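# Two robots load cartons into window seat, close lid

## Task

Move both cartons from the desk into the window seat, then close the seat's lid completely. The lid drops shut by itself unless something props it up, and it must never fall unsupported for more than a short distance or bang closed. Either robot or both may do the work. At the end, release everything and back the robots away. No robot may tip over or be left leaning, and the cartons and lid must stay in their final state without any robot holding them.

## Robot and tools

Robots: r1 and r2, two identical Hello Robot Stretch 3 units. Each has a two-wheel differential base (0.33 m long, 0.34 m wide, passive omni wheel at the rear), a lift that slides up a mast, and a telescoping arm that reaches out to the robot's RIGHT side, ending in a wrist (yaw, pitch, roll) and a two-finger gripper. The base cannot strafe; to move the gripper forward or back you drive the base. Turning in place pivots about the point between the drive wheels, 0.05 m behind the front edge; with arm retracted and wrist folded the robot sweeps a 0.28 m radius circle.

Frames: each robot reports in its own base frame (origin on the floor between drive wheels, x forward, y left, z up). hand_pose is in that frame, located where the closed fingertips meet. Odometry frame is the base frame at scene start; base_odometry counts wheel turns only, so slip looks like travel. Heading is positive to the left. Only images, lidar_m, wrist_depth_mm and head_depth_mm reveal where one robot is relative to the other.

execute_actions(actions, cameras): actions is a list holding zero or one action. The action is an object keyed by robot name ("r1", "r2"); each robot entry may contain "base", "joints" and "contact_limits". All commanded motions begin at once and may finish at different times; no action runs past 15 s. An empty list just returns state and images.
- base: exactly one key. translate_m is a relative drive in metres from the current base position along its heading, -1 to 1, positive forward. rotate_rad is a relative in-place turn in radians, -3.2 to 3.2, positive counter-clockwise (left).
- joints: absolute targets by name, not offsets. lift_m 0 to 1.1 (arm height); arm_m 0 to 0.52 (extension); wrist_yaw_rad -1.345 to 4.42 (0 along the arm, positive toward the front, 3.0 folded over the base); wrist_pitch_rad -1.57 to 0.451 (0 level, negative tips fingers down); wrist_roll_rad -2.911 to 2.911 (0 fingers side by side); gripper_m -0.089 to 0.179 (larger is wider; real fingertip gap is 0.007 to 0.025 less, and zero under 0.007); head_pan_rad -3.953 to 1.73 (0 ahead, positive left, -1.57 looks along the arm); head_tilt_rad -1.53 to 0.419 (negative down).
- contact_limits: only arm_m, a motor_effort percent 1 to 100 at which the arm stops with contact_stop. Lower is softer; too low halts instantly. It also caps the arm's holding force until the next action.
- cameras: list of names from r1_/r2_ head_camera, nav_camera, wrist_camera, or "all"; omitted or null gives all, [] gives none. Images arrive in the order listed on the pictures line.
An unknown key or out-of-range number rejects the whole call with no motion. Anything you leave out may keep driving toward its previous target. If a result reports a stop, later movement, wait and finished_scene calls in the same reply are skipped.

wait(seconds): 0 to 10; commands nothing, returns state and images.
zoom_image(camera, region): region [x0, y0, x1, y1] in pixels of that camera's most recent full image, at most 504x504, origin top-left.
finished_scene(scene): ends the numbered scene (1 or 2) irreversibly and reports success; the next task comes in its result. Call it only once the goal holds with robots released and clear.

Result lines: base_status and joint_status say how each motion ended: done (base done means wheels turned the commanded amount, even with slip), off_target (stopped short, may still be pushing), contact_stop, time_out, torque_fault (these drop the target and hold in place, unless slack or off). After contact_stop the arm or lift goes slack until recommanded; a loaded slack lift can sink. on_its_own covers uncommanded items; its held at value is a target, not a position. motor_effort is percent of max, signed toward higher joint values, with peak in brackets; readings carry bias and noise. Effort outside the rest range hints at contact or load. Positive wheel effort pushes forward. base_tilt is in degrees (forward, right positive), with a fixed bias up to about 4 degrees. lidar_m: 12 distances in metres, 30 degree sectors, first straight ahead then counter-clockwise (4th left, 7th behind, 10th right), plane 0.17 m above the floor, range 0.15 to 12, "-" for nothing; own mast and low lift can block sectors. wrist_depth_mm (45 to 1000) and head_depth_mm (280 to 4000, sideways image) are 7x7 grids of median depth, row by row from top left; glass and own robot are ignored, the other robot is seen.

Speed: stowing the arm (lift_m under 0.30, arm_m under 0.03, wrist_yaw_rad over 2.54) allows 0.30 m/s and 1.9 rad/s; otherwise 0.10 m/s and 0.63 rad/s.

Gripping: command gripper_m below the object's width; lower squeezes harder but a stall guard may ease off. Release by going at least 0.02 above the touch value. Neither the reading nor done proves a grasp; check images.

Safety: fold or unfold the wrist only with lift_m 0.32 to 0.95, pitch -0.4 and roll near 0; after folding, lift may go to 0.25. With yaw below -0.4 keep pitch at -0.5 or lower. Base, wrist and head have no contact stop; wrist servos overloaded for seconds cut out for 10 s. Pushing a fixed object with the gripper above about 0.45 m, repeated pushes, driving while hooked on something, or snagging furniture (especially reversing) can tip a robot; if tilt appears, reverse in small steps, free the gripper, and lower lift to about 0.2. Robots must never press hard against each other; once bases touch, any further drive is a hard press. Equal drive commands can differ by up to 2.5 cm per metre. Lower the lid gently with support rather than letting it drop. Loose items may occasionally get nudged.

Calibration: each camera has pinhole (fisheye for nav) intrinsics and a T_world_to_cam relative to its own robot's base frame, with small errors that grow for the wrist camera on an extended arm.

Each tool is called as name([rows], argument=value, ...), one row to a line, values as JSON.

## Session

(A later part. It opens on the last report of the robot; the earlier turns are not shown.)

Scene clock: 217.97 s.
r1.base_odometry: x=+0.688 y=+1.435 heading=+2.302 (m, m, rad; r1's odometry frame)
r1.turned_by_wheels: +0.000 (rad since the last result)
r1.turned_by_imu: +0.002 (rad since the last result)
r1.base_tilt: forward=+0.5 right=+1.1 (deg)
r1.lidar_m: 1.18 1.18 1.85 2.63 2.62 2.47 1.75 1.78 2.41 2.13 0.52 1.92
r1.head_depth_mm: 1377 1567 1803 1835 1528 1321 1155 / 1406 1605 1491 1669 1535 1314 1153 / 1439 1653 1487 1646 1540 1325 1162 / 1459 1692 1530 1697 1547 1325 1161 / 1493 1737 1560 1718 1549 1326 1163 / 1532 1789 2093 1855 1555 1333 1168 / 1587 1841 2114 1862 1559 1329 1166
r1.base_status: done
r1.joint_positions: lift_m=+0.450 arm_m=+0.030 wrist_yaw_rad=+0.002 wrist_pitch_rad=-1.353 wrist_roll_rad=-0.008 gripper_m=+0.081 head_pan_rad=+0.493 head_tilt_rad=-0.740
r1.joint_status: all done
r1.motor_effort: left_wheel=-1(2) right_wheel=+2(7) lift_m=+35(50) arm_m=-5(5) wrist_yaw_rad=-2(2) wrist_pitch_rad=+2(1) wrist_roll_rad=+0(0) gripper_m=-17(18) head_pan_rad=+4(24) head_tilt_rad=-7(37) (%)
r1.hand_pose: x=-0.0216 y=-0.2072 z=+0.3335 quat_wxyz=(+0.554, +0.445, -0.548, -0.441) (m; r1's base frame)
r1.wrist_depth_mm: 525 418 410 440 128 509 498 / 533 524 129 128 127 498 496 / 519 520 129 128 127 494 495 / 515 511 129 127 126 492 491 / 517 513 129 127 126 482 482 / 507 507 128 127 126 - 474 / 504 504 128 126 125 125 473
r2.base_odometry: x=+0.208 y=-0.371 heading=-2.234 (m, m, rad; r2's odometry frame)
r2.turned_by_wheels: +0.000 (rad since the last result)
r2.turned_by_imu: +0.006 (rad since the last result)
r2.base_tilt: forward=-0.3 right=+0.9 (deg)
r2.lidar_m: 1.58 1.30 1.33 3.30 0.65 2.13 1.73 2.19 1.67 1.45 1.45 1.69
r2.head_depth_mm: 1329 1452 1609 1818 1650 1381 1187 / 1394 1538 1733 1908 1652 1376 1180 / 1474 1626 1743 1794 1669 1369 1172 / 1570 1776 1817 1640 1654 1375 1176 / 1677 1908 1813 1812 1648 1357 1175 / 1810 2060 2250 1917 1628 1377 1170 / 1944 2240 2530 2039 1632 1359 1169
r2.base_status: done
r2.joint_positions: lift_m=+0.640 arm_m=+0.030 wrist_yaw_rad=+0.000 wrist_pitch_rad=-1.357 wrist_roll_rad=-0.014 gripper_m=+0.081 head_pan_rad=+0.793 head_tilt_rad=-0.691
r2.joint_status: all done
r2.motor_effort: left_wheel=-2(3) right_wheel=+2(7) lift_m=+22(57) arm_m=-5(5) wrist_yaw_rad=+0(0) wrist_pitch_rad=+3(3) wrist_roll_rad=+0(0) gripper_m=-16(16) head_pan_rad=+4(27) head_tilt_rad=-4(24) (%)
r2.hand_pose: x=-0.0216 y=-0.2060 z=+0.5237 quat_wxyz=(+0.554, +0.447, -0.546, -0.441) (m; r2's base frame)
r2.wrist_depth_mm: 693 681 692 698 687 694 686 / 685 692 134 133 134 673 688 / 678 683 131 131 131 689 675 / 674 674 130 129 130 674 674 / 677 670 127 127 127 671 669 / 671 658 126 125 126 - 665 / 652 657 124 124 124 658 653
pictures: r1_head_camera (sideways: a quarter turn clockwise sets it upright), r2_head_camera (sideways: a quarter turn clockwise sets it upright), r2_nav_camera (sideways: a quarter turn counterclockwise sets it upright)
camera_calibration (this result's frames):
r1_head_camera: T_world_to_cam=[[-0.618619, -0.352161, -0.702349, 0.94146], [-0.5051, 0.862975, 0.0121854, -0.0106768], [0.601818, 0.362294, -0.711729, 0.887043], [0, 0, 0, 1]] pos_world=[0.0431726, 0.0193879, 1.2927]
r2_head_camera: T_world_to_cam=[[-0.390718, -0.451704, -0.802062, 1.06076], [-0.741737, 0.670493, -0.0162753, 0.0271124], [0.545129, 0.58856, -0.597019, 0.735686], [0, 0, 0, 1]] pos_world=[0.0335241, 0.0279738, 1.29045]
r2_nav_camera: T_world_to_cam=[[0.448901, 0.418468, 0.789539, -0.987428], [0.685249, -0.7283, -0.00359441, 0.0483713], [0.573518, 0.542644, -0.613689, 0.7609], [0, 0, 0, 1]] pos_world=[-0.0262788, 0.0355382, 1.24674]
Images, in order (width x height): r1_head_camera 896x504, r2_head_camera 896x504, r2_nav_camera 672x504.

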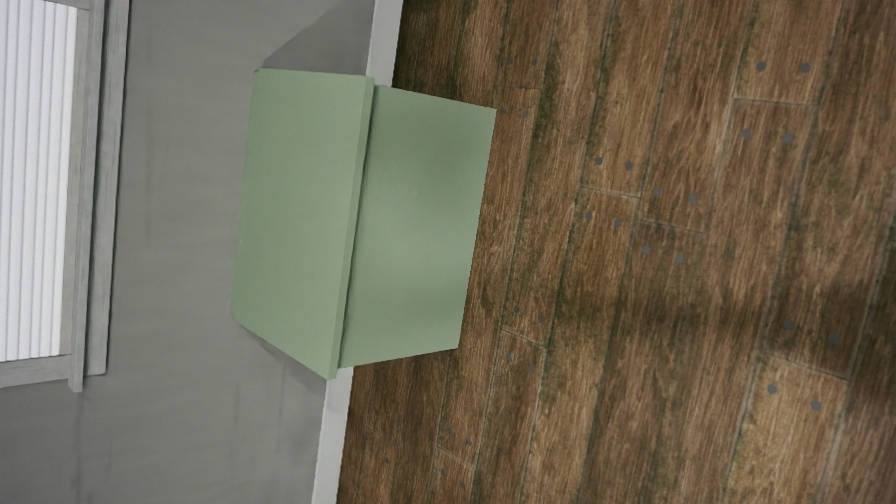

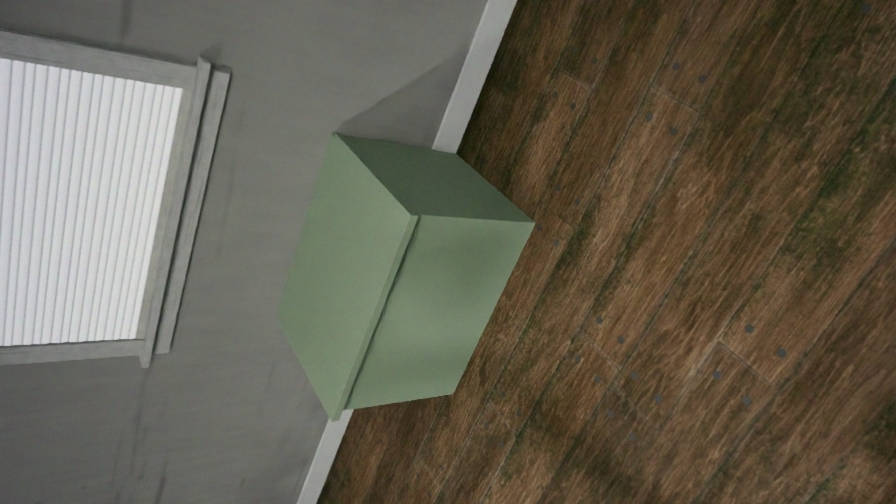

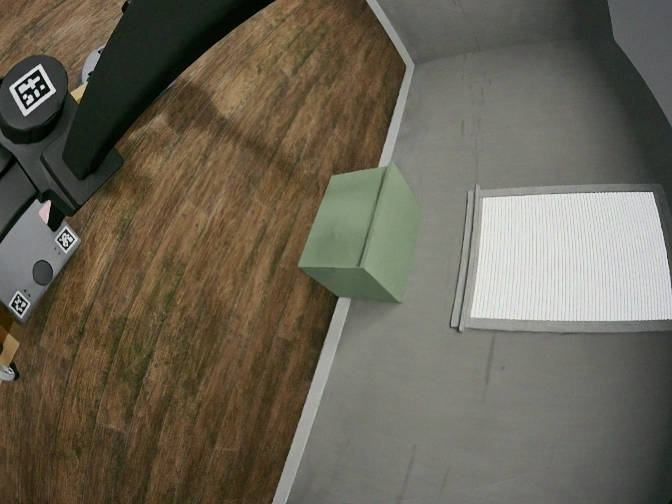

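execute_actions([
  {"r1":{"base":{"translate_m":0.883},"joints":{"lift_m":0.36,"head_pan_rad":-1.2,"head_tilt_rad":-1.0}},"r2":{"base":{"translate_m":0.66},"joints":{"head_pan_rad":-0.5,"head_tilt_rad":-0.8}}},
], cameras=[])

execute_actions([
  {"r1":{"base":{"rotate_rad":1.865}},"r2":{"base":{"rotate_rad":1.82}}},
])

Scene clock: 238.83 s.
r1.base_odometry: x=+0.098 y=+2.092 heading=+2.302 (m, m, rad; r1's odometry frame)
r1.turned_by_wheels: +0.000 (rad since the last result)
r1.turned_by_imu: +0.002 (rad since the last result)
r1.base_tilt: forward=+0.5 right=+0.9 (deg)
r1.lidar_m: 0.79 0.39 0.39 0.66 2.86 3.25 2.62 2.53 3.37 - 1.67 0.93
r1.head_depth_mm: 1793 1936 979 853 1180 1229 1104 / 1819 1952 1694 1316 1187 1246 - / 1842 1952 1707 1504 1327 985 903 / 1872 1969 1708 1507 1346 1221 1132 / 1877 1984 1719 1515 1359 1223 1119 / 1904 1972 1708 1514 1353 1230 1120 / 1721 1798 1696 1526 1366 1236 1123
r1.base_status: done
r1.joint_positions: lift_m=+0.360 arm_m=+0.030 wrist_yaw_rad=+0.002 wrist_pitch_rad=-1.354 wrist_roll_rad=-0.008 gripper_m=+0.081 head_pan_rad=-1.193 head_tilt_rad=-0.988
r1.joint_status: all done
r1.motor_effort: left_wheel=-1(2) right_wheel=+2(7) lift_m=+34(36) arm_m=-5(5) wrist_yaw_rad=-2(3) wrist_pitch_rad=+2(2) wrist_roll_rad=+0(0) gripper_m=-15(17) head_pan_rad=-3(47) head_tilt_rad=-8(34) (%)
r1.hand_pose: x=-0.0216 y=-0.2070 z=+0.2435 quat_wxyz=(+0.554, +0.445, -0.548, -0.441) (m; r1's base frame)
r1.wrist_depth_mm: 430 426 428 342 129 408 404 / 430 428 132 130 129 409 406 / 435 424 131 129 128 400 399 / 424 420 130 128 127 407 398 / 421 419 129 128 126 393 396 / 420 408 128 126 126 - 391 / 419 412 128 126 125 124 -
r2.base_odometry: x=-0.198 y=-0.891 heading=-2.234 (m, m, rad; r2's odometry frame)
r2.turned_by_wheels: +0.000 (rad since the last result)
r2.turned_by_imu: +0.004 (rad since the last result)
r2.base_tilt: forward=-0.3 right=+0.9 (deg)
r2.lidar_m: 0.94 0.94 0.92 0.31 0.32 2.75 2.38 2.51 1.48 1.29 1.29 1.08
r2.head_depth_mm: 1258 1374 1521 1700 1542 1313 1139 / 1248 1466 1681 1799 1541 1302 1143 / 1135 1314 1562 1766 1526 1303 1141 / 1038 1188 1380 1649 1519 1309 1139 / 959 1086 1243 1468 1525 1296 1135 / 887 998 1131 1308 1457 1297 1134 / 831 924 1038 1183 1371 1291 1129
r2.base_status: done
r2.joint_positions: lift_m=+0.640 arm_m=+0.030 wrist_yaw_rad=+0.000 wrist_pitch_rad=-1.357 wrist_roll_rad=-0.014 gripper_m=+0.081 head_pan_rad=-0.493 head_tilt_rad=-0.790
r2.joint_status: all done
r2.motor_effort: left_wheel=-2(4) right_wheel=+2(5) lift_m=+22(21) arm_m=-5(4) wrist_yaw_rad=+0(0) wrist_pitch_rad=+3(3) wrist_roll_rad=-1(0) gripper_m=-16(17) head_pan_rad=-4(45) head_tilt_rad=-5(15) (%)
r2.hand_pose: x=-0.0216 y=-0.2060 z=+0.5237 quat_wxyz=(+0.554, +0.447, -0.546, -0.441) (m; r2's base frame)
r2.wrist_depth_mm: 690 683 691 698 683 692 690 / 677 696 134 133 134 690 666 / 679 687 131 131 132 672 678 / 663 665 130 129 130 673 660 / 670 660 128 127 128 663 662 / 667 675 126 126 126 - 663 / 668 666 124 124 124 664 647
pictures: none
No camera images: the call's "cameras" was empty. Leave "cameras" out to get every camera's image.

Scene clock: 242.73 s.
r1.base_odometry: x=+0.098 y=+2.092 heading=-2.116 (m, m, rad; r1's odometry frame)
r1.turned_by_wheels: +1.865 (rad since the last result)
r1.turned_by_imu: +1.852 (rad since the last result)
r1.base_tilt: forward=+0.4 right=+1.0 (deg)
r1.lidar_m: 2.87 2.97 2.63 2.54 2.68 0.57 0.57 1.13 1.04 - 0.39 0.49
r1.head_depth_mm: 710 849 1029 1305 1335 1228 1106 / 745 889 1090 1394 1340 1247 - / 767 937 1087 1354 1348 990 900 / 799 990 1108 984 1153 1220 1129 / 826 1048 1114 984 1199 1226 1119 / 885 1112 1121 989 1299 1232 1122 / 930 1186 1124 1024 1338 1227 1125
r1.base_status: done
r1.joint_positions: lift_m=+0.360 arm_m=+0.030 wrist_yaw_rad=+0.002 wrist_pitch_rad=-1.354 wrist_roll_rad=-0.008 gripper_m=+0.081 head_pan_rad=-1.193 head_tilt_rad=-0.988
r1.joint_status: not commanded
r1.motor_effort: left_wheel=+0(4) right_wheel=+2(7) lift_m=+34(34) arm_m=-5(5) wrist_yaw_rad=-4(2) wrist_pitch_rad=+2(2) wrist_roll_rad=+0(0) gripper_m=-17(16) head_pan_rad=-4(4) head_tilt_rad=-8(9) (%)
r1.hand_pose: x=-0.0216 y=-0.2070 z=+0.2435 quat_wxyz=(+0.554, +0.445, -0.548, -0.441) (m; r1's base frame)
r1.wrist_depth_mm: 245 346 426 419 130 411 407 / 272 340 132 130 129 401 401 / 423 421 131 129 128 401 401 / 421 416 130 128 127 395 395 / 425 416 129 128 126 392 393 / 417 412 128 127 126 - 392 / 416 406 127 126 125 124 -
r2.base_odometry: x=-0.198 y=-0.891 heading=-0.414 (m, m, rad; r2's odometry frame)
r2.turned_by_wheels: +1.820 (rad since the last result)
r2.turned_by_imu: +1.839 (rad since the last result)
r2.base_tilt: forward=-0.4 right=+0.9 (deg)
r2.lidar_m: 0.51 3.61 2.75 2.38 1.82 1.34 1.29 1.34 0.97 0.94 0.98 0.57
r2.head_depth_mm: 1137 1206 1337 1417 1500 1309 1145 / 1297 1413 1479 1340 1528 1306 1139 / 1490 1682 1527 1289 1169 1282 1136 / 1801 2080 1527 1463 1022 1111 1071 / 2276 2667 2139 1776 1518 749 1041 / 2910 3119 2300 1841 1514 704 1097 / 2875 3068 2288 1679 766 1273 1129
r2.base_status: done
r2.joint_positions: lift_m=+0.640 arm_m=+0.030 wrist_yaw_rad=+0.000 wrist_pitch_rad=-1.357 wrist_roll_rad=-0.014 gripper_m=+0.081 head_pan_rad=-0.493 head_tilt_rad=-0.790
r2.joint_status: not commanded
r2.motor_effort: left_wheel=-2(7) right_wheel=+3(6) lift_m=+22(21) arm_m=-6(6) wrist_yaw_rad=+0(0) wrist_pitch_rad=+3(3) wrist_roll_rad=+0(0) gripper_m=-17(17) head_pan_rad=-4(3) head_tilt_rad=-5(5) (%)
r2.hand_pose: x=-0.0216 y=-0.2060 z=+0.5237 quat_wxyz=(+0.554, +0.447, -0.546, -0.441) (m; r2's base frame)
r2.wrist_depth_mm: 690 693 686 689 691 687 688 / 684 693 134 133 134 676 680 / 687 681 131 131 132 681 674 / 519 609 130 129 130 671 665 / 526 566 128 127 128 667 674 / 517 534 126 126 126 - 652 / 662 667 124 124 124 653 658
pictures: r1_head_camera (sideways: a quarter turn clockwise sets it upright), r1_nav_camera (sideways: a quarter turn counterclockwise sets it upright), r1_wrist_camera, r2_head_camera (sideways: a quarter turn clockwise sets it upright), r2_nav_camera (sideways: a quarter turn counterclockwise sets it upright), r2_wrist_camera
camera_calibration (this result's frames):
r1_head_camera: T_world_to_cam=[[-0.334128, 0.794651, -0.506841, 0.684999], [0.91682, 0.398758, 0.0207913, -0.0305491], [0.218629, -0.457735, -0.861789, 1.08449], [0, 0, 0, 1]] pos_world=[0.0197853, -0.0357451, 1.28242]
r1_nav_camera: T_world_to_cam=[[0.307316, -0.804975, 0.507516, -0.620063], [-0.926979, -0.373784, -0.0315491, 0.102967], [0.215098, -0.460761, -0.861064, 1.07257], [0, 0, 0, 1]] pos_world=[0.0552963, 0.0335513, 1.24149]
r1_wrist_camera: T_world_to_cam=[[-0.997912, 0.0288208, -0.0577985, 0.0109254], [0.0312851, 0.998619, -0.0421945, 0.252892], [0.0565027, -0.0439147, -0.997436, 0.399333], [0, 0, 0, 1]] pos_world=[-0.0195726, -0.235322, 0.409612]
r2_head_camera: T_world_to_cam=[[-0.610721, 0.284144, -0.739109, 0.980042], [0.433653, 0.901001, -0.0119429, 0.0143003], [0.662544, -0.327811, -0.67348, 0.834432], [0, 0, 0, 1]] pos_world=[0.0394835, -0.0178223, 1.2865]
r2_nav_camera: T_world_to_cam=[[0.59402, -0.348697, 0.724949, -0.904126], [-0.506394, -0.862302, 0.00017354, 0.0507347], [0.625064, -0.367213, -0.688803, 0.858291], [0, 0, 0, 1]] pos_world=[0.0262734, 0.0436579, 1.24663]
r2_wrist_camera: T_world_to_cam=[[-0.99896, -0.0455685, 0.00142292, -0.0310296], [-0.0455901, 0.9983, -0.0363039, 0.257781], [0.000233816, -0.036331, -0.99934, 0.679875], [0, 0, 0, 1]] pos_world=[-0.019404, -0.234056, 0.688828]
Images, in order (width x height): r1_head_camera 896x504, r1_nav_camera 672x504, r1_wrist_camera 644x364, r2_head_camera 896x504, r2_nav_camera 672x504, r2_wrist_camera 644x364.

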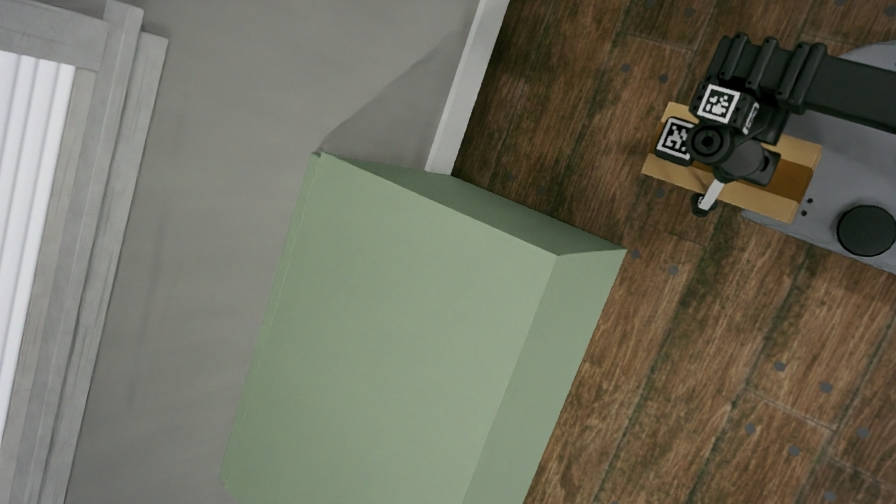

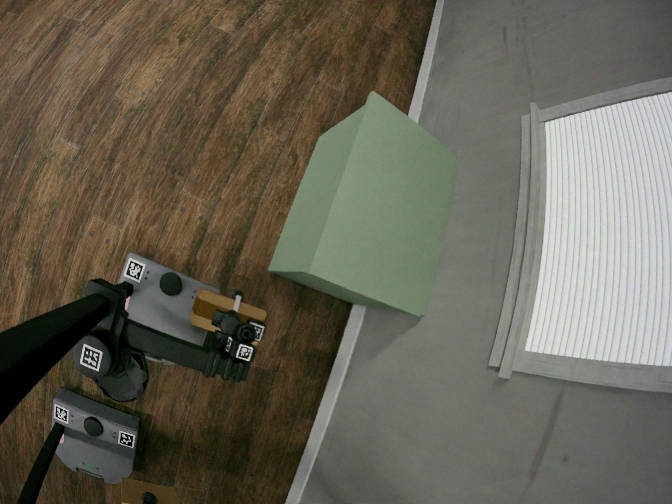

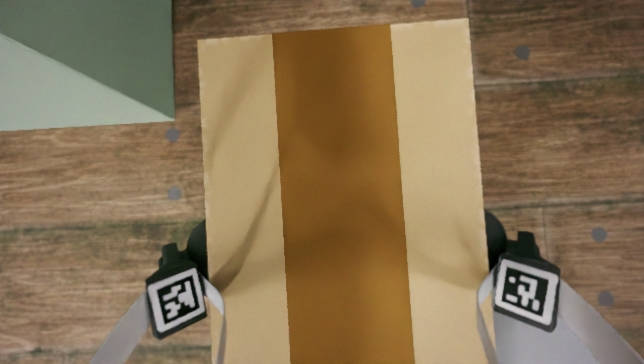

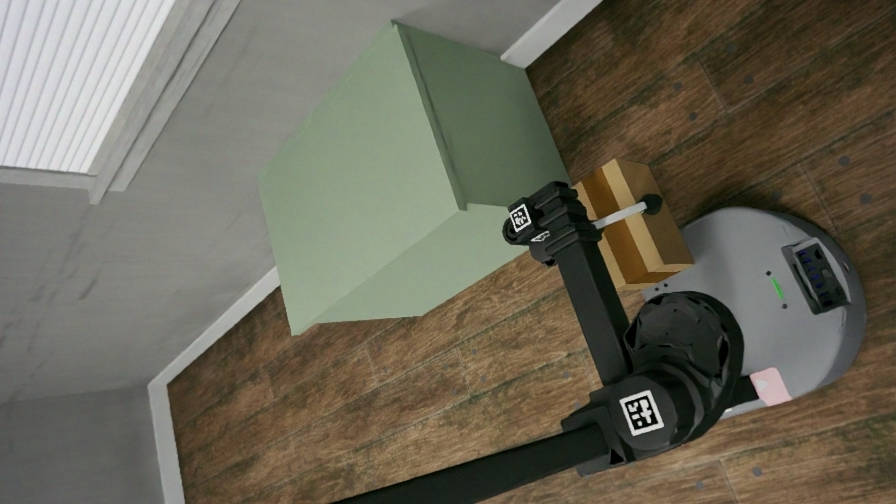

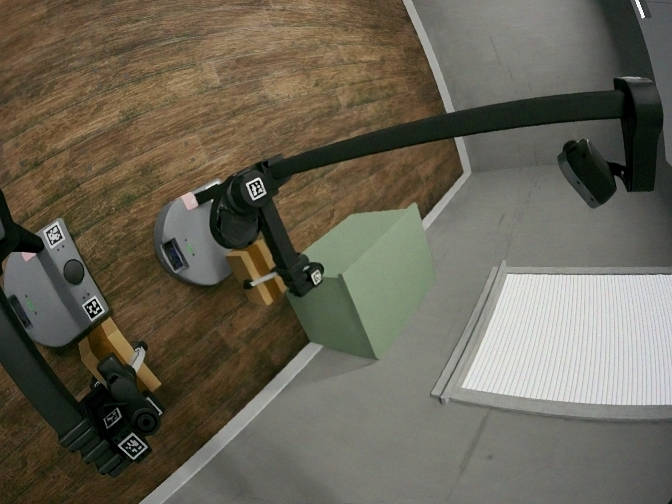

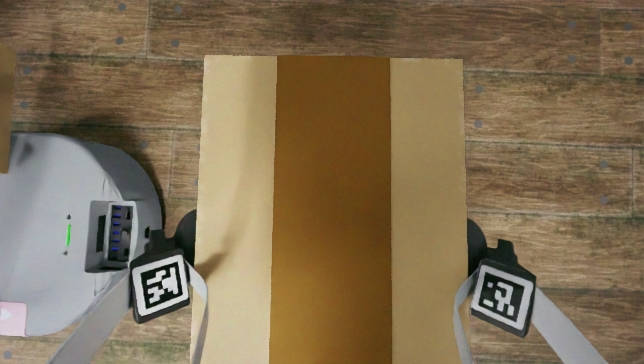

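execute_actions([
  {"r1":{"base":{"rotate_rad":-0.02},"joints":{"arm_m":0.17,"lift_m":0.32}}},
], cameras=[])

execute_actions([
  {"r1":{"joints":{"lift_m":0.2}}},
], cameras=["r1_wrist_camera"])

Scene clock: 253.77 s.
r1.base_odometry: x=+0.098 y=+2.092 heading=-2.136 (m, m, rad; r1's odometry frame)
r1.turned_by_wheels: -0.020 (rad since the last result)
r1.turned_by_imu: -0.020 (rad since the last result)
r1.base_tilt: forward=+0.5 right=+1.2 (deg)
r1.lidar_m: 2.76 2.96 2.63 2.54 2.73 0.58 0.57 1.15 0.23 0.23 0.39 0.48
r1.head_depth_mm: 710 847 1029 1305 1353 1194 1106 / 738 888 1087 1400 1375 1167 - / 763 931 1089 1380 1343 1182 - / 789 983 1110 984 1192 1225 1127 / 813 1032 1113 982 1174 1222 1118 / 847 1091 1117 990 1299 1230 1120 / 915 1164 1124 1010 1342 1233 1123
r1.base_status: done
r1.joint_positions: lift_m=+0.341 arm_m=+0.170 wrist_yaw_rad=+0.002 wrist_pitch_rad=-1.351 wrist_roll_rad=-0.009 gripper_m=+0.081 head_pan_rad=-1.193 head_tilt_rad=-0.988
r1.joint_status: lift_m contact_stop (moved -0.019 of -0.040); the others done
r1.on_its_own: lift_m is slack since a contact_stop, until your next command for it (your +0.320 is given up)
r1.motor_effort: left_wheel=+1(2) right_wheel=-1(2) lift_m=+41(48) arm_m=+4(7) wrist_yaw_rad=-2(3) wrist_pitch_rad=+0(31) wrist_roll_rad=+1(1) gripper_m=-17(17) head_pan_rad=-4(4) head_tilt_rad=-8(9) (%)
r1.hand_pose: x=-0.0216 y=-0.3469 z=+0.2243 quat_wxyz=(+0.555, +0.445, -0.548, -0.440) (m; r1's base frame)
r1.wrist_depth_mm: 261 370 403 400 401 391 387 / 256 363 140 138 137 388 383 / 251 354 138 136 134 382 378 / 248 351 135 133 132 378 375 / 247 384 132 130 130 378 375 / 400 394 130 128 127 - 372 / 394 388 128 126 124 369 364
r2.base_odometry: x=-0.198 y=-0.891 heading=-0.414 (m, m, rad; r2's odometry frame)
r2.turned_by_wheels: +0.000 (rad since the last result)
r2.turned_by_imu: +0.000 (rad since the last result)
r2.base_tilt: forward=-0.3 right=+0.8 (deg)
r2.lidar_m: 0.51 3.61 2.75 2.38 1.83 1.33 1.29 1.33 0.98 0.94 0.71 0.58
r2.head_depth_mm: 1123 1216 1326 1409 1487 1309 1141 / 1290 1407 1482 1340 1231 1297 1133 / 1488 1674 1524 1292 1131 1275 1137 / 1827 2061 1529 1456 1425 1142 1074 / 2278 2651 2142 1767 1515 766 1041 / 2931 3123 2295 1823 1526 718 1091 / 2886 3099 2306 1670 787 1272 1128
r2.base_status: not commanded
r2.joint_positions: lift_m=+0.640 arm_m=+0.030 wrist_yaw_rad=+0.000 wrist_pitch_rad=-1.357 wrist_roll_rad=-0.014 gripper_m=+0.081 head_pan_rad=-0.493 head_tilt_rad=-0.790
r2.joint_status: not commanded
r2.motor_effort: left_wheel=-2(2) right_wheel=+2(3) lift_m=+22(22) arm_m=-5(4) wrist_yaw_rad=+0(0) wrist_pitch_rad=+3(3) wrist_roll_rad=-1(0) gripper_m=-17(15) head_pan_rad=-3(4) head_tilt_rad=-4(5) (%)
r2.hand_pose: x=-0.0216 y=-0.2060 z=+0.5237 quat_wxyz=(+0.554, +0.447, -0.546, -0.441) (m; r2's base frame)
r2.wrist_depth_mm: 679 685 691 689 683 686 684 / 682 664 134 133 134 680 691 / 671 680 132 131 132 684 673 / 523 609 130 129 130 665 671 / 520 562 128 128 128 658 663 / 518 535 126 126 126 - 661 / 657 668 124 124 124 657 659
pictures: none
No camera images: the call's "cameras" was empty. Leave "cameras" out to get every camera's image.

not run: a stop came earlier in this reply.

execute_actions([
  {"r1":{"joints":{"lift_m":0.203}}},
], cameras=["r1_wrist_camera"])

Scene clock: 259.20 s.
r1.base_odometry: x=+0.098 y=+2.092 heading=-2.136 (m, m, rad; r1's odometry frame)
r1.turned_by_wheels: +0.000 (rad since the last result)
r1.turned_by_imu: +0.000 (rad since the last result)
r1.base_tilt: forward=+0.6 right=+1.0 (deg)
r1.lidar_m: 2.76 2.96 2.63 2.54 2.74 0.58 0.57 1.15 0.82 0.79 0.39 0.48
r1.head_depth_mm: 710 846 1029 1303 1339 1209 1119 / 739 889 1088 1387 1361 1169 - / 765 925 1092 1377 1348 1189 - / 789 979 1110 987 1190 1227 1131 / 813 1034 1115 984 1175 1228 1120 / 847 1091 1120 987 1300 1229 1122 / 914 1163 1122 1010 1342 1230 1122
r1.base_status: not commanded
r1.joint_positions: lift_m=+0.203 arm_m=+0.170 wrist_yaw_rad=+0.002 wrist_pitch_rad=-1.352 wrist_roll_rad=-0.009 gripper_m=+0.081 head_pan_rad=-1.193 head_tilt_rad=-0.988
r1.joint_status: all done
r1.motor_effort: left_wheel=+1(1) right_wheel=-1(1) lift_m=+34(36) arm_m=+4(4) wrist_yaw_rad=-1(3) wrist_pitch_rad=+0(1) wrist_roll_rad=+1(1) gripper_m=-17(16) head_pan_rad=-4(3) head_tilt_rad=-8(8) (%)
r1.hand_pose: x=-0.0216 y=-0.3466 z=+0.0866 quat_wxyz=(+0.555, +0.445, -0.548, -0.440) (m; r1's base frame)
r1.wrist_depth_mm: 261 265 260 257 255 253 247 / 255 262 136 134 133 250 248 / 254 260 135 132 132 249 242 / 245 256 134 132 131 245 244 / 247 254 132 129 128 243 241 / 256 252 130 128 127 - 240 / 254 251 129 127 126 239 238
r2.base_odometry: x=-0.198 y=-0.891 heading=-0.414 (m, m, rad; r2's odometry frame)
r2.turned_by_wheels: +0.000 (rad since the last result)
r2.turned_by_imu: +0.000 (rad since the last result)
r2.base_tilt: forward=-0.4 right=+0.9 (deg)
r2.lidar_m: 0.51 3.63 2.75 2.38 1.83 1.33 1.29 1.34 0.98 0.94 0.98 0.58
r2.head_depth_mm: 1130 1215 1340 1412 1486 1313 1138 / 1297 1410 1482 1339 1498 1315 1139 / 1496 1698 1532 1287 1290 1264 1136 / 1821 2068 1533 1452 1502 1114 1071 / 2256 2658 2136 1781 1526 874 1033 / 2882 3100 2309 1832 1519 823 1095 / 2896 3085 2299 1682 1410 1273 1130
r2.base_status: not commanded
r2.joint_positions: lift_m=+0.640 arm_m=+0.030 wrist_yaw_rad=+0.000 wrist_pitch_rad=-1.357 wrist_roll_rad=-0.014 gripper_m=+0.081 head_pan_rad=-0.493 head_tilt_rad=-0.790
r2.joint_status: not commanded
r2.motor_effort: left_wheel=-2(2) right_wheel=+2(2) lift_m=+22(22) arm_m=-4(5) wrist_yaw_rad=+0(0) wrist_pitch_rad=+3(3) wrist_roll_rad=+0(1) gripper_m=-16(16) head_pan_rad=-3(3) head_tilt_rad=-5(5) (%)
r2.hand_pose: x=-0.0216 y=-0.2060 z=+0.5237 quat_wxyz=(+0.554, +0.447, -0.546, -0.441) (m; r2's base frame)
r2.wrist_depth_mm: 574 686 692 696 692 686 686 / 591 689 134 133 134 673 681 / 630 678 132 131 132 688 678 / 520 616 129 129 130 674 666 / 518 565 127 127 128 666 661 / 514 536 126 126 126 - 660 / 660 663 124 124 124 653 661
pictures: r1_wrist_camera
camera_calibration (this result's frames):
r1_wrist_camera: T_world_to_cam=[[-0.997963, 0.0276717, -0.0574883, 0.00543113], [0.0302081, 0.998587, -0.0437288, 0.38568], [0.056197, -0.0453763, -0.997388, 0.236134], [0, 0, 0, 1]] pos_world=[-0.0195006, -0.374571, 0.252694]
Images, in order (width x height): r1_wrist_camera 644x364.

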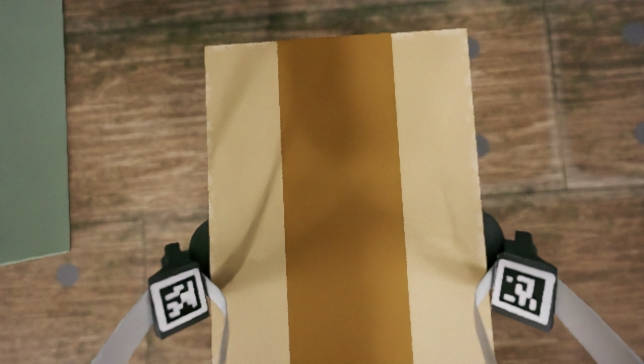

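execute_actions([
  {"r1":{"joints":{"gripper_m":0.15}}},
], cameras=[])

execute_actions([
  {"r1":{"joints":{"lift_m":0.33}}},
], cameras=[])

execute_actions([
  {"r1":{"base":{"translate_m":0.12},"joints":{"arm_m":0.04,"wrist_yaw_rad":1.6,"gripper_m":0.0,"head_pan_rad":-1.57,"head_tilt_rad":-1.1}}},
], cameras=["r2_head_camera"])

execute_actions([
  {"r1":{"base":{"translate_m":0.78},"joints":{"wrist_yaw_rad":2.3,"wrist_pitch_rad":0,"lift_m":0.17}},"r2":{"base":{"translate_m":0.6},"joints":{"head_pan_rad":-0.3}}},
], cameras=["r1_head_camera","r2_head_camera"])

Scene clock: 277.17 s.
r1.base_odometry: x=+0.098 y=+2.092 heading=-2.136 (m, m, rad; r1's odometry frame)
r1.turned_by_wheels: +0.000 (rad since the last result)
r1.turned_by_imu: +0.000 (rad since the last result)
r1.base_tilt: forward=+0.4 right=+1.1 (deg)
r1.lidar_m: 2.75 2.96 2.62 2.54 2.73 0.58 0.57 1.15 0.82 0.79 0.39 0.48
r1.head_depth_mm: 708 846 1028 1307 1340 1210 1121 / 737 887 1086 1392 1365 1170 - / 762 931 1095 1384 1347 1185 - / 789 982 1107 983 1190 1221 1126 / 814 1037 1115 983 1175 1218 1118 / 848 1094 1117 991 1299 1227 1120 / 916 1160 1120 1010 1341 1232 1126
r1.base_status: not commanded
r1.joint_positions: lift_m=+0.203 arm_m=+0.170 wrist_yaw_rad=+0.002 wrist_pitch_rad=-1.352 wrist_roll_rad=-0.009 gripper_m=+0.150 head_pan_rad=-1.193 head_tilt_rad=-0.988
r1.joint_status: all done
r1.motor_effort: left_wheel=+1(1) right_wheel=-1(1) lift_m=+34(34) arm_m=+4(4) wrist_yaw_rad=-2(2) wrist_pitch_rad=+1(1) wrist_roll_rad=+1(1) gripper_m=-1(81) head_pan_rad=-4(4) head_tilt_rad=-8(9) (%)
r1.hand_pose: x=-0.0216 y=-0.3465 z=+0.0865 quat_wxyz=(+0.555, +0.445, -0.548, -0.440) (m; r1's base frame)
r1.wrist_depth_mm: 260 264 260 257 255 253 250 / 255 263 137 134 133 251 247 / 253 259 135 133 132 246 246 / 249 257 135 132 131 246 241 / 247 255 133 132 130 242 242 / 256 254 132 131 129 129 240 / 252 252 131 129 128 240 237
r2.base_odometry: x=-0.198 y=-0.891 heading=-0.414 (m, m, rad; r2's odometry frame)
r2.turned_by_wheels: +0.000 (rad since the last result)
r2.turned_by_imu: +0.000 (rad since the last result)
r2.base_tilt: forward=-0.3 right=+0.9 (deg)
r2.lidar_m: 0.51 3.63 2.76 2.37 1.83 1.34 1.29 1.33 0.98 0.94 0.98 0.58
r2.head_depth_mm: 1132 1209 1333 1413 1495 1306 1142 / 1293 1415 1473 1335 1497 1294 1134 / 1485 1680 1521 1290 1299 1260 1133 / 1815 2066 1525 1457 1506 1119 1070 / 2277 2674 2132 1791 1522 876 1030 / 2913 3078 2295 1829 1516 820 1085 / 2923 3075 2308 1678 1411 1271 1133
r2.base_status: not commanded
r2.joint_positions: lift_m=+0.640 arm_m=+0.030 wrist_yaw_rad=+0.000 wrist_pitch_rad=-1.357 wrist_roll_rad=-0.014 gripper_m=+0.081 head_pan_rad=-0.493 head_tilt_rad=-0.790
r2.joint_status: not commanded
r2.motor_effort: left_wheel=-2(2) right_wheel=+3(2) lift_m=+22(22) arm_m=-5(5) wrist_yaw_rad=+0(0) wrist_pitch_rad=+3(3) wrist_roll_rad=-1(0) gripper_m=-17(18) head_pan_rad=-3(3) head_tilt_rad=-5(5) (%)
r2.hand_pose: x=-0.0216 y=-0.2060 z=+0.5237 quat_wxyz=(+0.554, +0.447, -0.546, -0.441) (m; r2's base frame)
r2.wrist_depth_mm: 580 687 697 688 685 685 692 / 588 685 134 133 133 677 688 / 646 676 132 131 132 678 677 / 517 610 130 129 130 674 676 / 512 568 128 128 128 664 666 / 518 532 126 126 126 - 656 / 652 662 124 124 124 655 658
pictures: none
No camera images: the call's "cameras" was empty. Leave "cameras" out to get every camera's image.

Scene clock: 279.17 s.
r1.base_odometry: x=+0.098 y=+2.092 heading=-2.136 (m, m, rad; r1's odometry frame)
r1.turned_by_wheels: +0.000 (rad since the last result)
r1.turned_by_imu: +0.000 (rad since the last result)
r1.base_tilt: forward=+0.6 right=+1.1 (deg)
r1.lidar_m: 2.75 2.95 2.63 2.54 2.73 0.58 0.57 1.15 0.82 0.79 0.39 0.48
r1.head_depth_mm: 708 847 1026 1305 1354 1202 1104 / 737 887 1086 1388 1385 1181 - / 762 932 1096 1380 1352 1190 - / 789 980 1109 981 1189 1222 1129 / 814 1031 1115 986 1178 1226 1116 / 849 1094 1120 988 1298 1230 1120 / 913 1162 1124 1012 1345 1233 1125
r1.base_status: not commanded
r1.joint_positions: lift_m=+0.330 arm_m=+0.170 wrist_yaw_rad=+0.002 wrist_pitch_rad=-1.352 wrist_roll_rad=-0.009 gripper_m=+0.150 head_pan_rad=-1.193 head_tilt_rad=-0.988
r1.joint_status: all done
r1.motor_effort: left_wheel=+1(1) right_wheel=-1(1) lift_m=+53(55) arm_m=+4(5) wrist_yaw_rad=-1(2) wrist_pitch_rad=+1(1) wrist_roll_rad=+1(1) gripper_m=-1(0) head_pan_rad=-4(3) head_tilt_rad=-8(8) (%)
r1.hand_pose: x=-0.0216 y=-0.3465 z=+0.2130 quat_wxyz=(+0.555, +0.445, -0.548, -0.440) (m; r1's base frame)
r1.wrist_depth_mm: 261 368 389 385 384 382 377 / 255 360 389 390 381 374 374 / 252 354 389 265 378 373 365 / 250 344 382 259 374 370 362 / 247 367 383 257 368 368 363 / 387 379 374 255 368 368 357 / 382 373 374 251 255 363 359
r2.base_odometry: x=-0.198 y=-0.891 heading=-0.414 (m, m, rad; r2's odometry frame)
r2.turned_by_wheels: +0.000 (rad since the last result)
r2.turned_by_imu: +0.000 (rad since the last result)
r2.base_tilt: forward=-0.3 right=+0.8 (deg)
r2.lidar_m: 0.51 3.63 2.75 2.38 1.83 1.34 1.29 1.33 0.98 0.94 0.98 0.58
r2.head_depth_mm: 1129 1214 1341 1411 1504 1309 1146 / 1293 1410 1477 1343 1462 1309 1129 / 1493 1689 1520 1289 1298 1256 1142 / 1826 2048 1518 1455 1428 1142 1069 / 2278 2643 2165 1772 1522 775 1044 / 2947 3086 2262 1826 1518 723 1093 / 2947 3118 2322 1680 1406 1267 1133
r2.base_status: not commanded
r2.joint_positions: lift_m=+0.640 arm_m=+0.030 wrist_yaw_rad=+0.000 wrist_pitch_rad=-1.357 wrist_roll_rad=-0.014 gripper_m=+0.081 head_pan_rad=-0.493 head_tilt_rad=-0.790
r2.joint_status: not commanded
r2.motor_effort: left_wheel=-2(2) right_wheel=+3(2) lift_m=+22(22) arm_m=-5(5) wrist_yaw_rad=+0(0) wrist_pitch_rad=+3(3) wrist_roll_rad=-1(0) gripper_m=-16(16) head_pan_rad=-4(4) head_tilt_rad=-4(4) (%)
r2.hand_pose: x=-0.0216 y=-0.2060 z=+0.5237 quat_wxyz=(+0.554, +0.447, -0.546, -0.441) (m; r2's base frame)
r2.wrist_depth_mm: 589 698 683 693 695 693 693 / 585 680 134 133 133 681 683 / 640 679 131 131 131 682 676 / 517 619 130 129 130 661 667 / 520 562 128 127 128 664 660 / 514 529 126 125 126 - 657 / 659 662 124 124 124 662 662
pictures: none
No camera images: the call's "cameras" was empty. Leave "cameras" out to get every camera's image.

Scene clock: 281.60 s.
r1.base_odometry: x=+0.034 y=+1.990 heading=-2.136 (m, m, rad; r1's odometry frame)
r1.turned_by_wheels: +0.000 (rad since the last result)
r1.turned_by_imu: +0.000 (rad since the last result)
r1.base_tilt: forward=+0.6 right=+1.0 (deg)
r1.lidar_m: 2.74 2.83 3.07 2.56 2.91 0.81 0.69 1.14 0.82 0.35 0.35 0.47
r1.head_depth_mm: 794 979 1274 1412 1289 1190 - / 794 978 1278 1411 1284 - - / 796 980 1272 1426 1269 - - / 778 981 1174 1390 1288 1206 1118 / 779 982 1026 932 1261 1205 1122 / 779 980 1032 935 1266 1211 1122 / 781 982 1034 938 1275 1214 1123
r1.base_status: done
r1.joint_positions: lift_m=+0.330 arm_m=+0.040 wrist_yaw_rad=+1.597 wrist_pitch_rad=-1.352 wrist_roll_rad=-0.009 gripper_m=+0.000 head_pan_rad=-1.563 head_tilt_rad=-1.086
r1.joint_status: all done
r1.motor_effort: left_wheel=+1(4) right_wheel=-1(4) lift_m=+53(53) arm_m=-5(5) wrist_yaw_rad=+2(1) wrist_pitch_rad=+1(1) wrist_roll_rad=+1(1) gripper_m=-2(84) head_pan_rad=-3(29) head_tilt_rad=-9(25) (%)
r1.hand_pose: x=+0.0106 y=-0.1848 z=+0.2130 quat_wxyz=(+0.702, +0.703, -0.064, +0.089) (m; r1's base frame)
r1.wrist_depth_mm: 409 401 397 390 393 292 194 / 398 391 391 383 386 297 195 / 397 392 387 381 377 301 206 / 387 386 384 381 372 368 363 / - - - - 374 367 364 / - - - - 372 362 359 / - - - 370 302 285 282
r2.base_odometry: x=-0.198 y=-0.891 heading=-0.414 (m, m, rad; r2's odometry frame)
r2.turned_by_wheels: +0.000 (rad since the last result)
r2.turned_by_imu: +0.000 (rad since the last result)
r2.base_tilt: forward=-0.3 right=+0.8 (deg)
r2.lidar_m: 0.63 3.61 2.76 2.39 1.83 1.34 1.29 1.34 0.98 0.94 0.98 0.92
r2.head_depth_mm: 1132 1217 1329 1408 1502 1309 1141 / 1299 1418 1473 1338 1535 1313 1138 / 1492 1684 1528 1289 1450 1263 1136 / 1815 2053 1529 1328 1413 1194 1134 / 2271 2675 2154 1771 942 1140 1114 / 2933 3081 2301 1820 844 1117 1129 / 2943 3065 2264 1722 860 1299 1126
r2.base_status: not commanded
r2.joint_positions: lift_m=+0.640 arm_m=+0.030 wrist_yaw_rad=+0.000 wrist_pitch_rad=-1.357 wrist_roll_rad=-0.014 gripper_m=+0.081 head_pan_rad=-0.493 head_tilt_rad=-0.790
r2.joint_status: not commanded
r2.motor_effort: left_wheel=-2(2) right_wheel=+3(2) lift_m=+22(22) arm_m=-5(5) wrist_yaw_rad=+0(0) wrist_pitch_rad=+3(3) wrist_roll_rad=+0(1) gripper_m=-15(16) head_pan_rad=-3(3) head_tilt_rad=-4(5) (%)
r2.hand_pose: x=-0.0216 y=-0.2060 z=+0.5237 quat_wxyz=(+0.554, +0.447, -0.546, -0.441) (m; r2's base frame)
r2.wrist_depth_mm: 590 688 683 689 681 685 689 / 590 691 134 133 133 686 682 / 681 673 132 131 132 673 667 / 559 673 130 129 130 674 673 / 569 670 128 127 128 668 661 / 568 663 126 126 126 - 655 / 664 666 124 124 124 655 657
pictures: r2_head_camera (sideways: a quarter turn clockwise sets it upright)
camera_calibration (this result's frames):
r2_head_camera: T_world_to_cam=[[-0.610721, 0.284144, -0.739109, 0.980043], [0.433653, 0.901001, -0.0119429, 0.0143003], [0.662544, -0.327811, -0.67348, 0.834432], [0, 0, 0, 1]] pos_world=[0.0394835, -0.0178223, 1.2865]
Images, in order (width x height): r2_head_camera 896x504.

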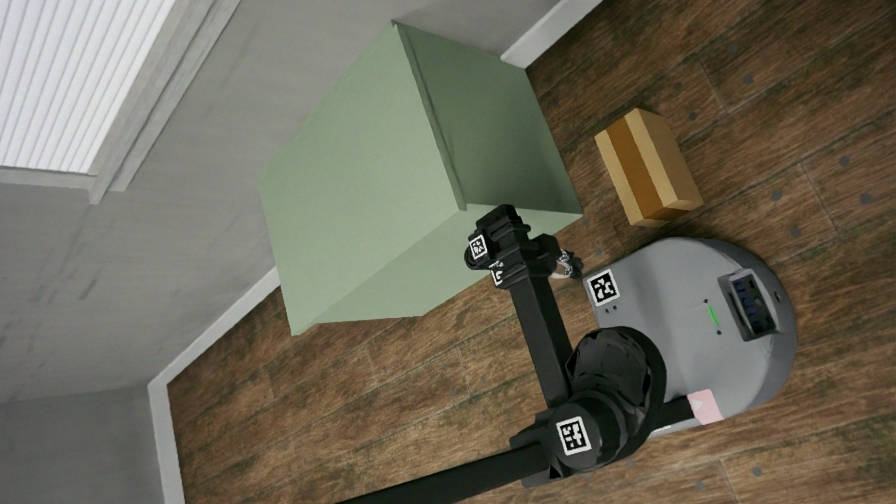

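Scene clock: 290.60 s.
r1.base_odometry: x=-0.384 y=+1.332 heading=-2.136 (m, m, rad; r1's odometry frame)
r1.turned_by_wheels: +0.000 (rad since the last result)
r1.turned_by_imu: +0.003 (rad since the last result)
r1.base_tilt: forward=+0.7 right=+1.1 (deg)
r1.lidar_m: 1.98 2.04 2.74 2.51 3.03 0.98 0.86 0.47 0.34 0.33 0.79 1.06
r1.head_depth_mm: 753 949 1009 918 1177 1196 1131 / 756 952 1012 920 1177 1225 - / 755 951 1045 951 1262 - - / 756 952 1243 1431 1316 1193 1119 / 775 952 1245 1429 1317 1207 1120 / 774 956 1242 1433 1312 1209 1121 / 775 952 1246 1435 1315 1220 1124
r1.base_status: done
r1.joint_positions: lift_m=+0.170 arm_m=+0.040 wrist_yaw_rad=+2.297 wrist_pitch_rad=-0.026 wrist_roll_rad=-0.009 gripper_m=+0.000 head_pan_rad=-1.563 head_tilt_rad=-1.086
r1.joint_status: all done
r1.motor_effort: left_wheel=+1(5) right_wheel=-1(4) lift_m=+29(46) arm_m=-5(5) wrist_yaw_rad=+1(4) wrist_pitch_rad=+12(13) wrist_roll_rad=+1(1) gripper_m=-2(1) head_pan_rad=-4(3) head_tilt_rad=-10(9) (%)
r1.hand_pose: x=+0.1697 y=-0.0157 z=+0.2784 quat_wxyz=(+0.300, +0.646, -0.280, +0.644) (m; r1's base frame)
r1.wrist_depth_mm: - - - - - - - / - - - - - - - / - - - - - - - / - - - - - - - / - - - - - 920 888 / 752 728 711 - 696 657 654 / 548 538 532 519 499 504 492
r2.base_odometry: x=+0.351 y=-1.132 heading=-0.414 (m, m, rad; r2's odometry frame)
r2.turned_by_wheels: +0.000 (rad since the last result)
r2.turned_by_imu: +0.004 (rad since the last result)
r2.base_tilt: forward=-0.3 right=+0.9 (deg)
r2.lidar_m: 0.81 2.99 2.49 2.41 2.67 1.95 1.89 1.34 0.98 0.67 0.53 0.71
r2.head_depth_mm: 1465 1550 1652 1224 1028 1057 1098 / 1783 1904 2044 1779 1265 1278 1137 / 2275 2444 2309 1834 1492 1301 1139 / 2565 2838 2332 1844 1268 1259 1132 / 2477 2797 2314 1824 1071 1265 1132 / 2352 2611 2118 1735 1486 1294 1134 / 2342 2638 2309 1831 1515 1287 1130
r2.base_status: done
r2.joint_positions: lift_m=+0.640 arm_m=+0.030 wrist_yaw_rad=+0.000 wrist_pitch_rad=-1.357 wrist_roll_rad=-0.014 gripper_m=+0.081 head_pan_rad=-0.307 head_tilt_rad=-0.790
r2.joint_status: all done
r2.motor_effort: left_wheel=-2(4) right_wheel=+2(7) lift_m=+22(22) arm_m=-5(5) wrist_yaw_rad=+0(0) wrist_pitch_rad=+3(3) wrist_roll_rad=+0(0) gripper_m=-17(17) head_pan_rad=+3(20) head_tilt_rad=-4(4) (%)
r2.hand_pose: x=-0.0216 y=-0.2060 z=+0.5237 quat_wxyz=(+0.554, +0.447, -0.546, -0.441) (m; r2's base frame)
r2.wrist_depth_mm: 530 520 582 576 693 696 683 / 690 688 133 133 134 689 680 / 685 680 131 131 131 668 678 / 681 675 129 129 130 673 664 / 668 668 128 127 128 667 661 / 662 658 126 125 126 - 659 / 663 648 124 124 124 650 655
pictures: r1_head_camera (sideways: a quarter turn clockwise sets it upright), r2_head_camera (sideways: a quarter turn clockwise sets it upright)
camera_calibration (this result's frames):
r1_head_camera: T_world_to_cam=[[-0.0243969, 0.907379, -0.419605, 0.569479], [0.998995, 0.0379104, 0.0238954, -0.0350887], [0.0375896, -0.418601, -0.907392, 1.14485], [0, 0, 0, 1]] pos_world=[0.00591261, -0.0361681, 1.27862]
r2_head_camera: T_world_to_cam=[[-0.652713, 0.16643, -0.739099, 0.980286], [0.259735, 0.965606, -0.0119422, 0.0153603], [0.711691, -0.199765, -0.673491, 0.834146], [0, 0, 0, 1]] pos_world=[0.0422012, -0.0113481, 1.2865]
Images, in order (width x height): r1_head_camera 896x504, r2_head_camera 896x504.

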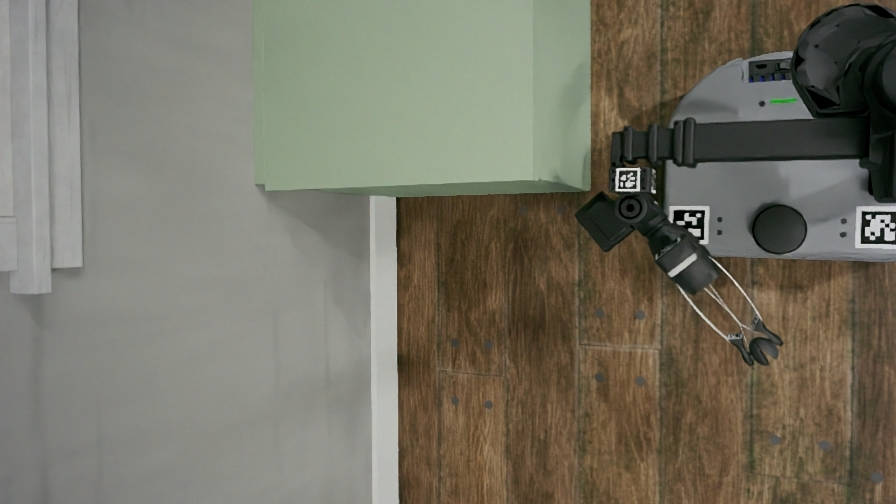

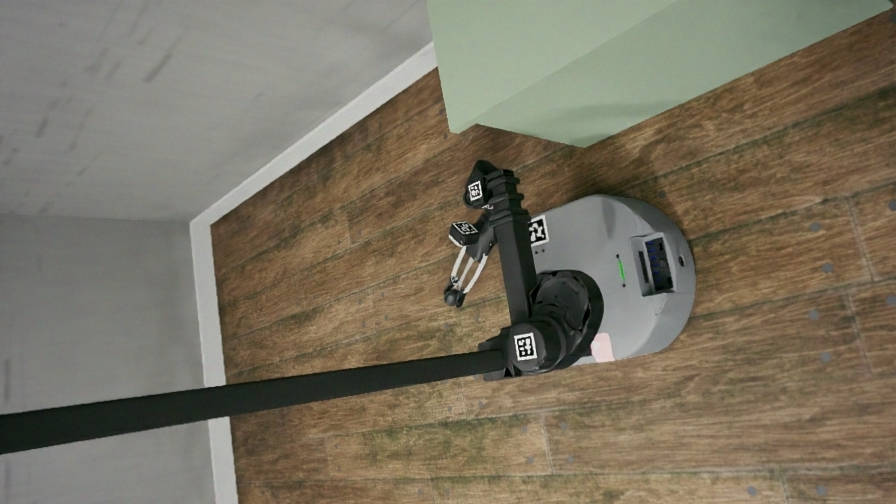

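execute_actions([
  {"r1":{"base":{"translate_m":0.02},"joints":{"arm_m":0.17},"contact_limits":{"arm_m":12}},"r2":{"base":{"translate_m":0.15},"joints":{"lift_m":0.7,"head_pan_rad":-0.45}}},
], cameras=["r1_head_camera","r2_head_camera"])

Scene clock: 301.43 s.
r1.base_odometry: x=-0.395 y=+1.315 heading=-2.136 (m, m, rad; r1's odometry frame)
r1.turned_by_wheels: +0.000 (rad since the last result)
r1.turned_by_imu: +0.000 (rad since the last result)
r1.base_tilt: forward=+0.7 right=+1.0 (deg)
r1.lidar_m: 1.96 2.02 2.72 2.52 3.06 0.86 0.74 0.47 0.34 0.34 0.78 1.06
r1.head_depth_mm: 754 951 1013 917 1180 1193 1130 / 754 952 1013 922 1189 1227 - / 755 951 1142 1248 1273 - - / 773 952 1239 1429 1329 1222 1113 / 773 955 1248 1428 1307 1202 1122 / 775 959 1241 1434 1308 1211 1121 / 777 953 1239 1437 1319 1216 1127
r1.base_status: done
r1.joint_positions: lift_m=+0.170 arm_m=+0.154 wrist_yaw_rad=+2.297 wrist_pitch_rad=-0.025 wrist_roll_rad=-0.009 gripper_m=+0.000 head_pan_rad=-1.563 head_tilt_rad=-1.087
r1.joint_status: arm_m contact_stop (moved +0.114 of +0.130)
r1.on_its_own: arm_m is slack since a contact_stop, until your next command for it (your +0.170 is given up)
r1.motor_effort: left_wheel=-1(3) right_wheel=+3(6) lift_m=+32(33) arm_m=+0(14) wrist_yaw_rad=+1(2) wrist_pitch_rad=+11(12) wrist_roll_rad=+1(1) gripper_m=-2(3) head_pan_rad=-3(3) head_tilt_rad=-9(9) (%)
r1.contact_limits: arm_m 12 (drawing in: default 22, maximum 36; extending or still: default 29, maximum 48)
r1.hand_pose: x=+0.1697 y=-0.1295 z=+0.2784 quat_wxyz=(+0.299, +0.646, -0.280, +0.644) (m; r1's base frame)
r1.wrist_depth_mm: - - - - - - - / - - - - - - - / - - - - - - - / - - - - - - - / - - - - - 925 884 / 744 731 709 - 693 656 630 / 553 539 534 518 503 510 494
r2.base_odometry: x=+0.488 y=-1.193 heading=-0.414 (m, m, rad; r2's odometry frame)
r2.turned_by_wheels: +0.000 (rad since the last result)
r2.turned_by_imu: +0.001 (rad since the last result)
r2.base_tilt: forward=-0.3 right=+0.9 (deg)
r2.lidar_m: 0.68 2.84 2.44 2.43 2.88 2.12 2.04 1.34 0.98 0.50 0.52 0.71
r2.head_depth_mm: 1217 1302 1409 1399 1011 960 1075 / 1415 1527 1672 1758 1091 1212 1139 / 1679 1841 2062 1846 1403 1309 1142 / 2060 2300 2294 1846 1276 1199 1132 / 2420 2717 2313 1835 1087 1151 1129 / 2351 2674 2310 1847 989 1224 1129 / 2249 2453 748 1728 1514 1292 1133
r2.base_status: done
r2.joint_positions: lift_m=+0.699 arm_m=+0.030 wrist_yaw_rad=+0.000 wrist_pitch_rad=-1.357 wrist_roll_rad=-0.014 gripper_m=+0.081 head_pan_rad=-0.443 head_tilt_rad=-0.790
r2.joint_status: all done
r2.motor_effort: left_wheel=-2(4) right_wheel=+2(7) lift_m=+64(68) arm_m=-5(5) wrist_yaw_rad=+0(0) wrist_pitch_rad=+3(3) wrist_roll_rad=-1(0) gripper_m=-16(16) head_pan_rad=-3(21) head_tilt_rad=-5(5) (%)
r2.hand_pose: x=-0.0216 y=-0.2060 z=+0.5823 quat_wxyz=(+0.554, +0.447, -0.546, -0.441) (m; r2's base frame)
r2.wrist_depth_mm: 534 518 506 756 741 739 744 / 737 735 133 133 133 736 740 / 746 748 131 131 132 725 737 / 619 741 130 129 130 737 726 / 615 718 128 127 128 720 716 / 718 706 126 126 126 - 715 / 724 724 124 124 124 707 705
pictures: r1_head_camera (sideways: a quarter turn clockwise sets it upright), r2_head_camera (sideways: a quarter turn clockwise sets it upright)
camera_calibration (this result's frames):
r1_head_camera: T_world_to_cam=[[-0.0243226, 0.907885, -0.418514, 0.568057], [0.998999, 0.0377956, 0.0239319, -0.0351362], [0.0375454, -0.417513, -0.907895, 1.1455], [0, 0, 0, 1]] pos_world=[0.00590929, -0.03614, 1.27858]
r2_head_camera: T_world_to_cam=[[-0.62421, 0.253275, -0.739063, 0.980065], [0.388061, 0.921556, -0.0119399, 0.0145745], [0.678064, -0.294254, -0.67353, 0.834402], [0, 0, 0, 1]] pos_world=[0.0403319, -0.0161304, 1.2865]
Images, in order (width x height): r1_head_camera 896x504, r2_head_camera 896x504.

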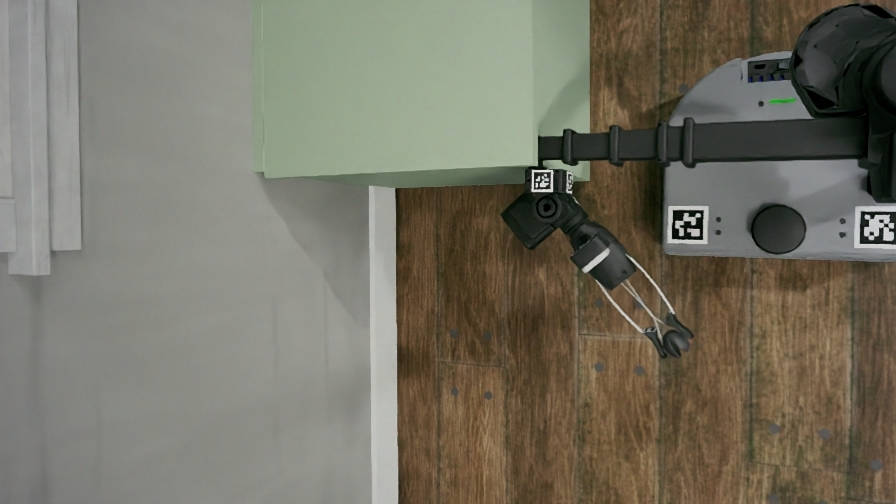

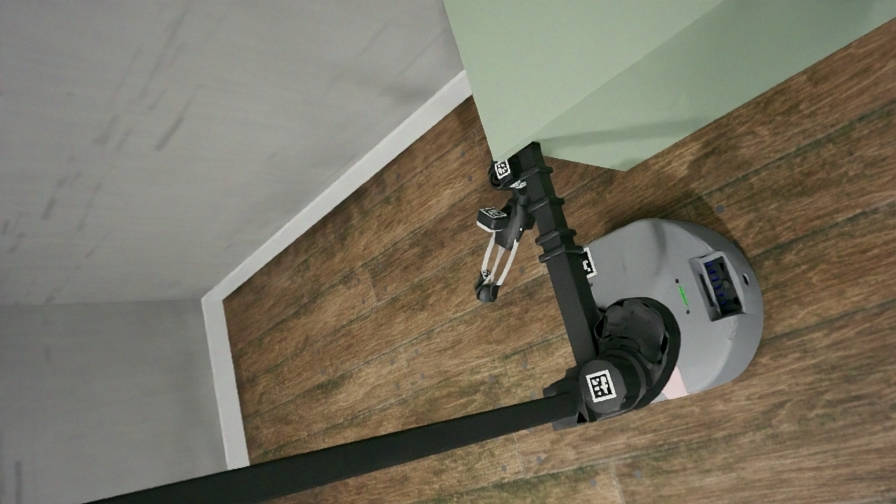

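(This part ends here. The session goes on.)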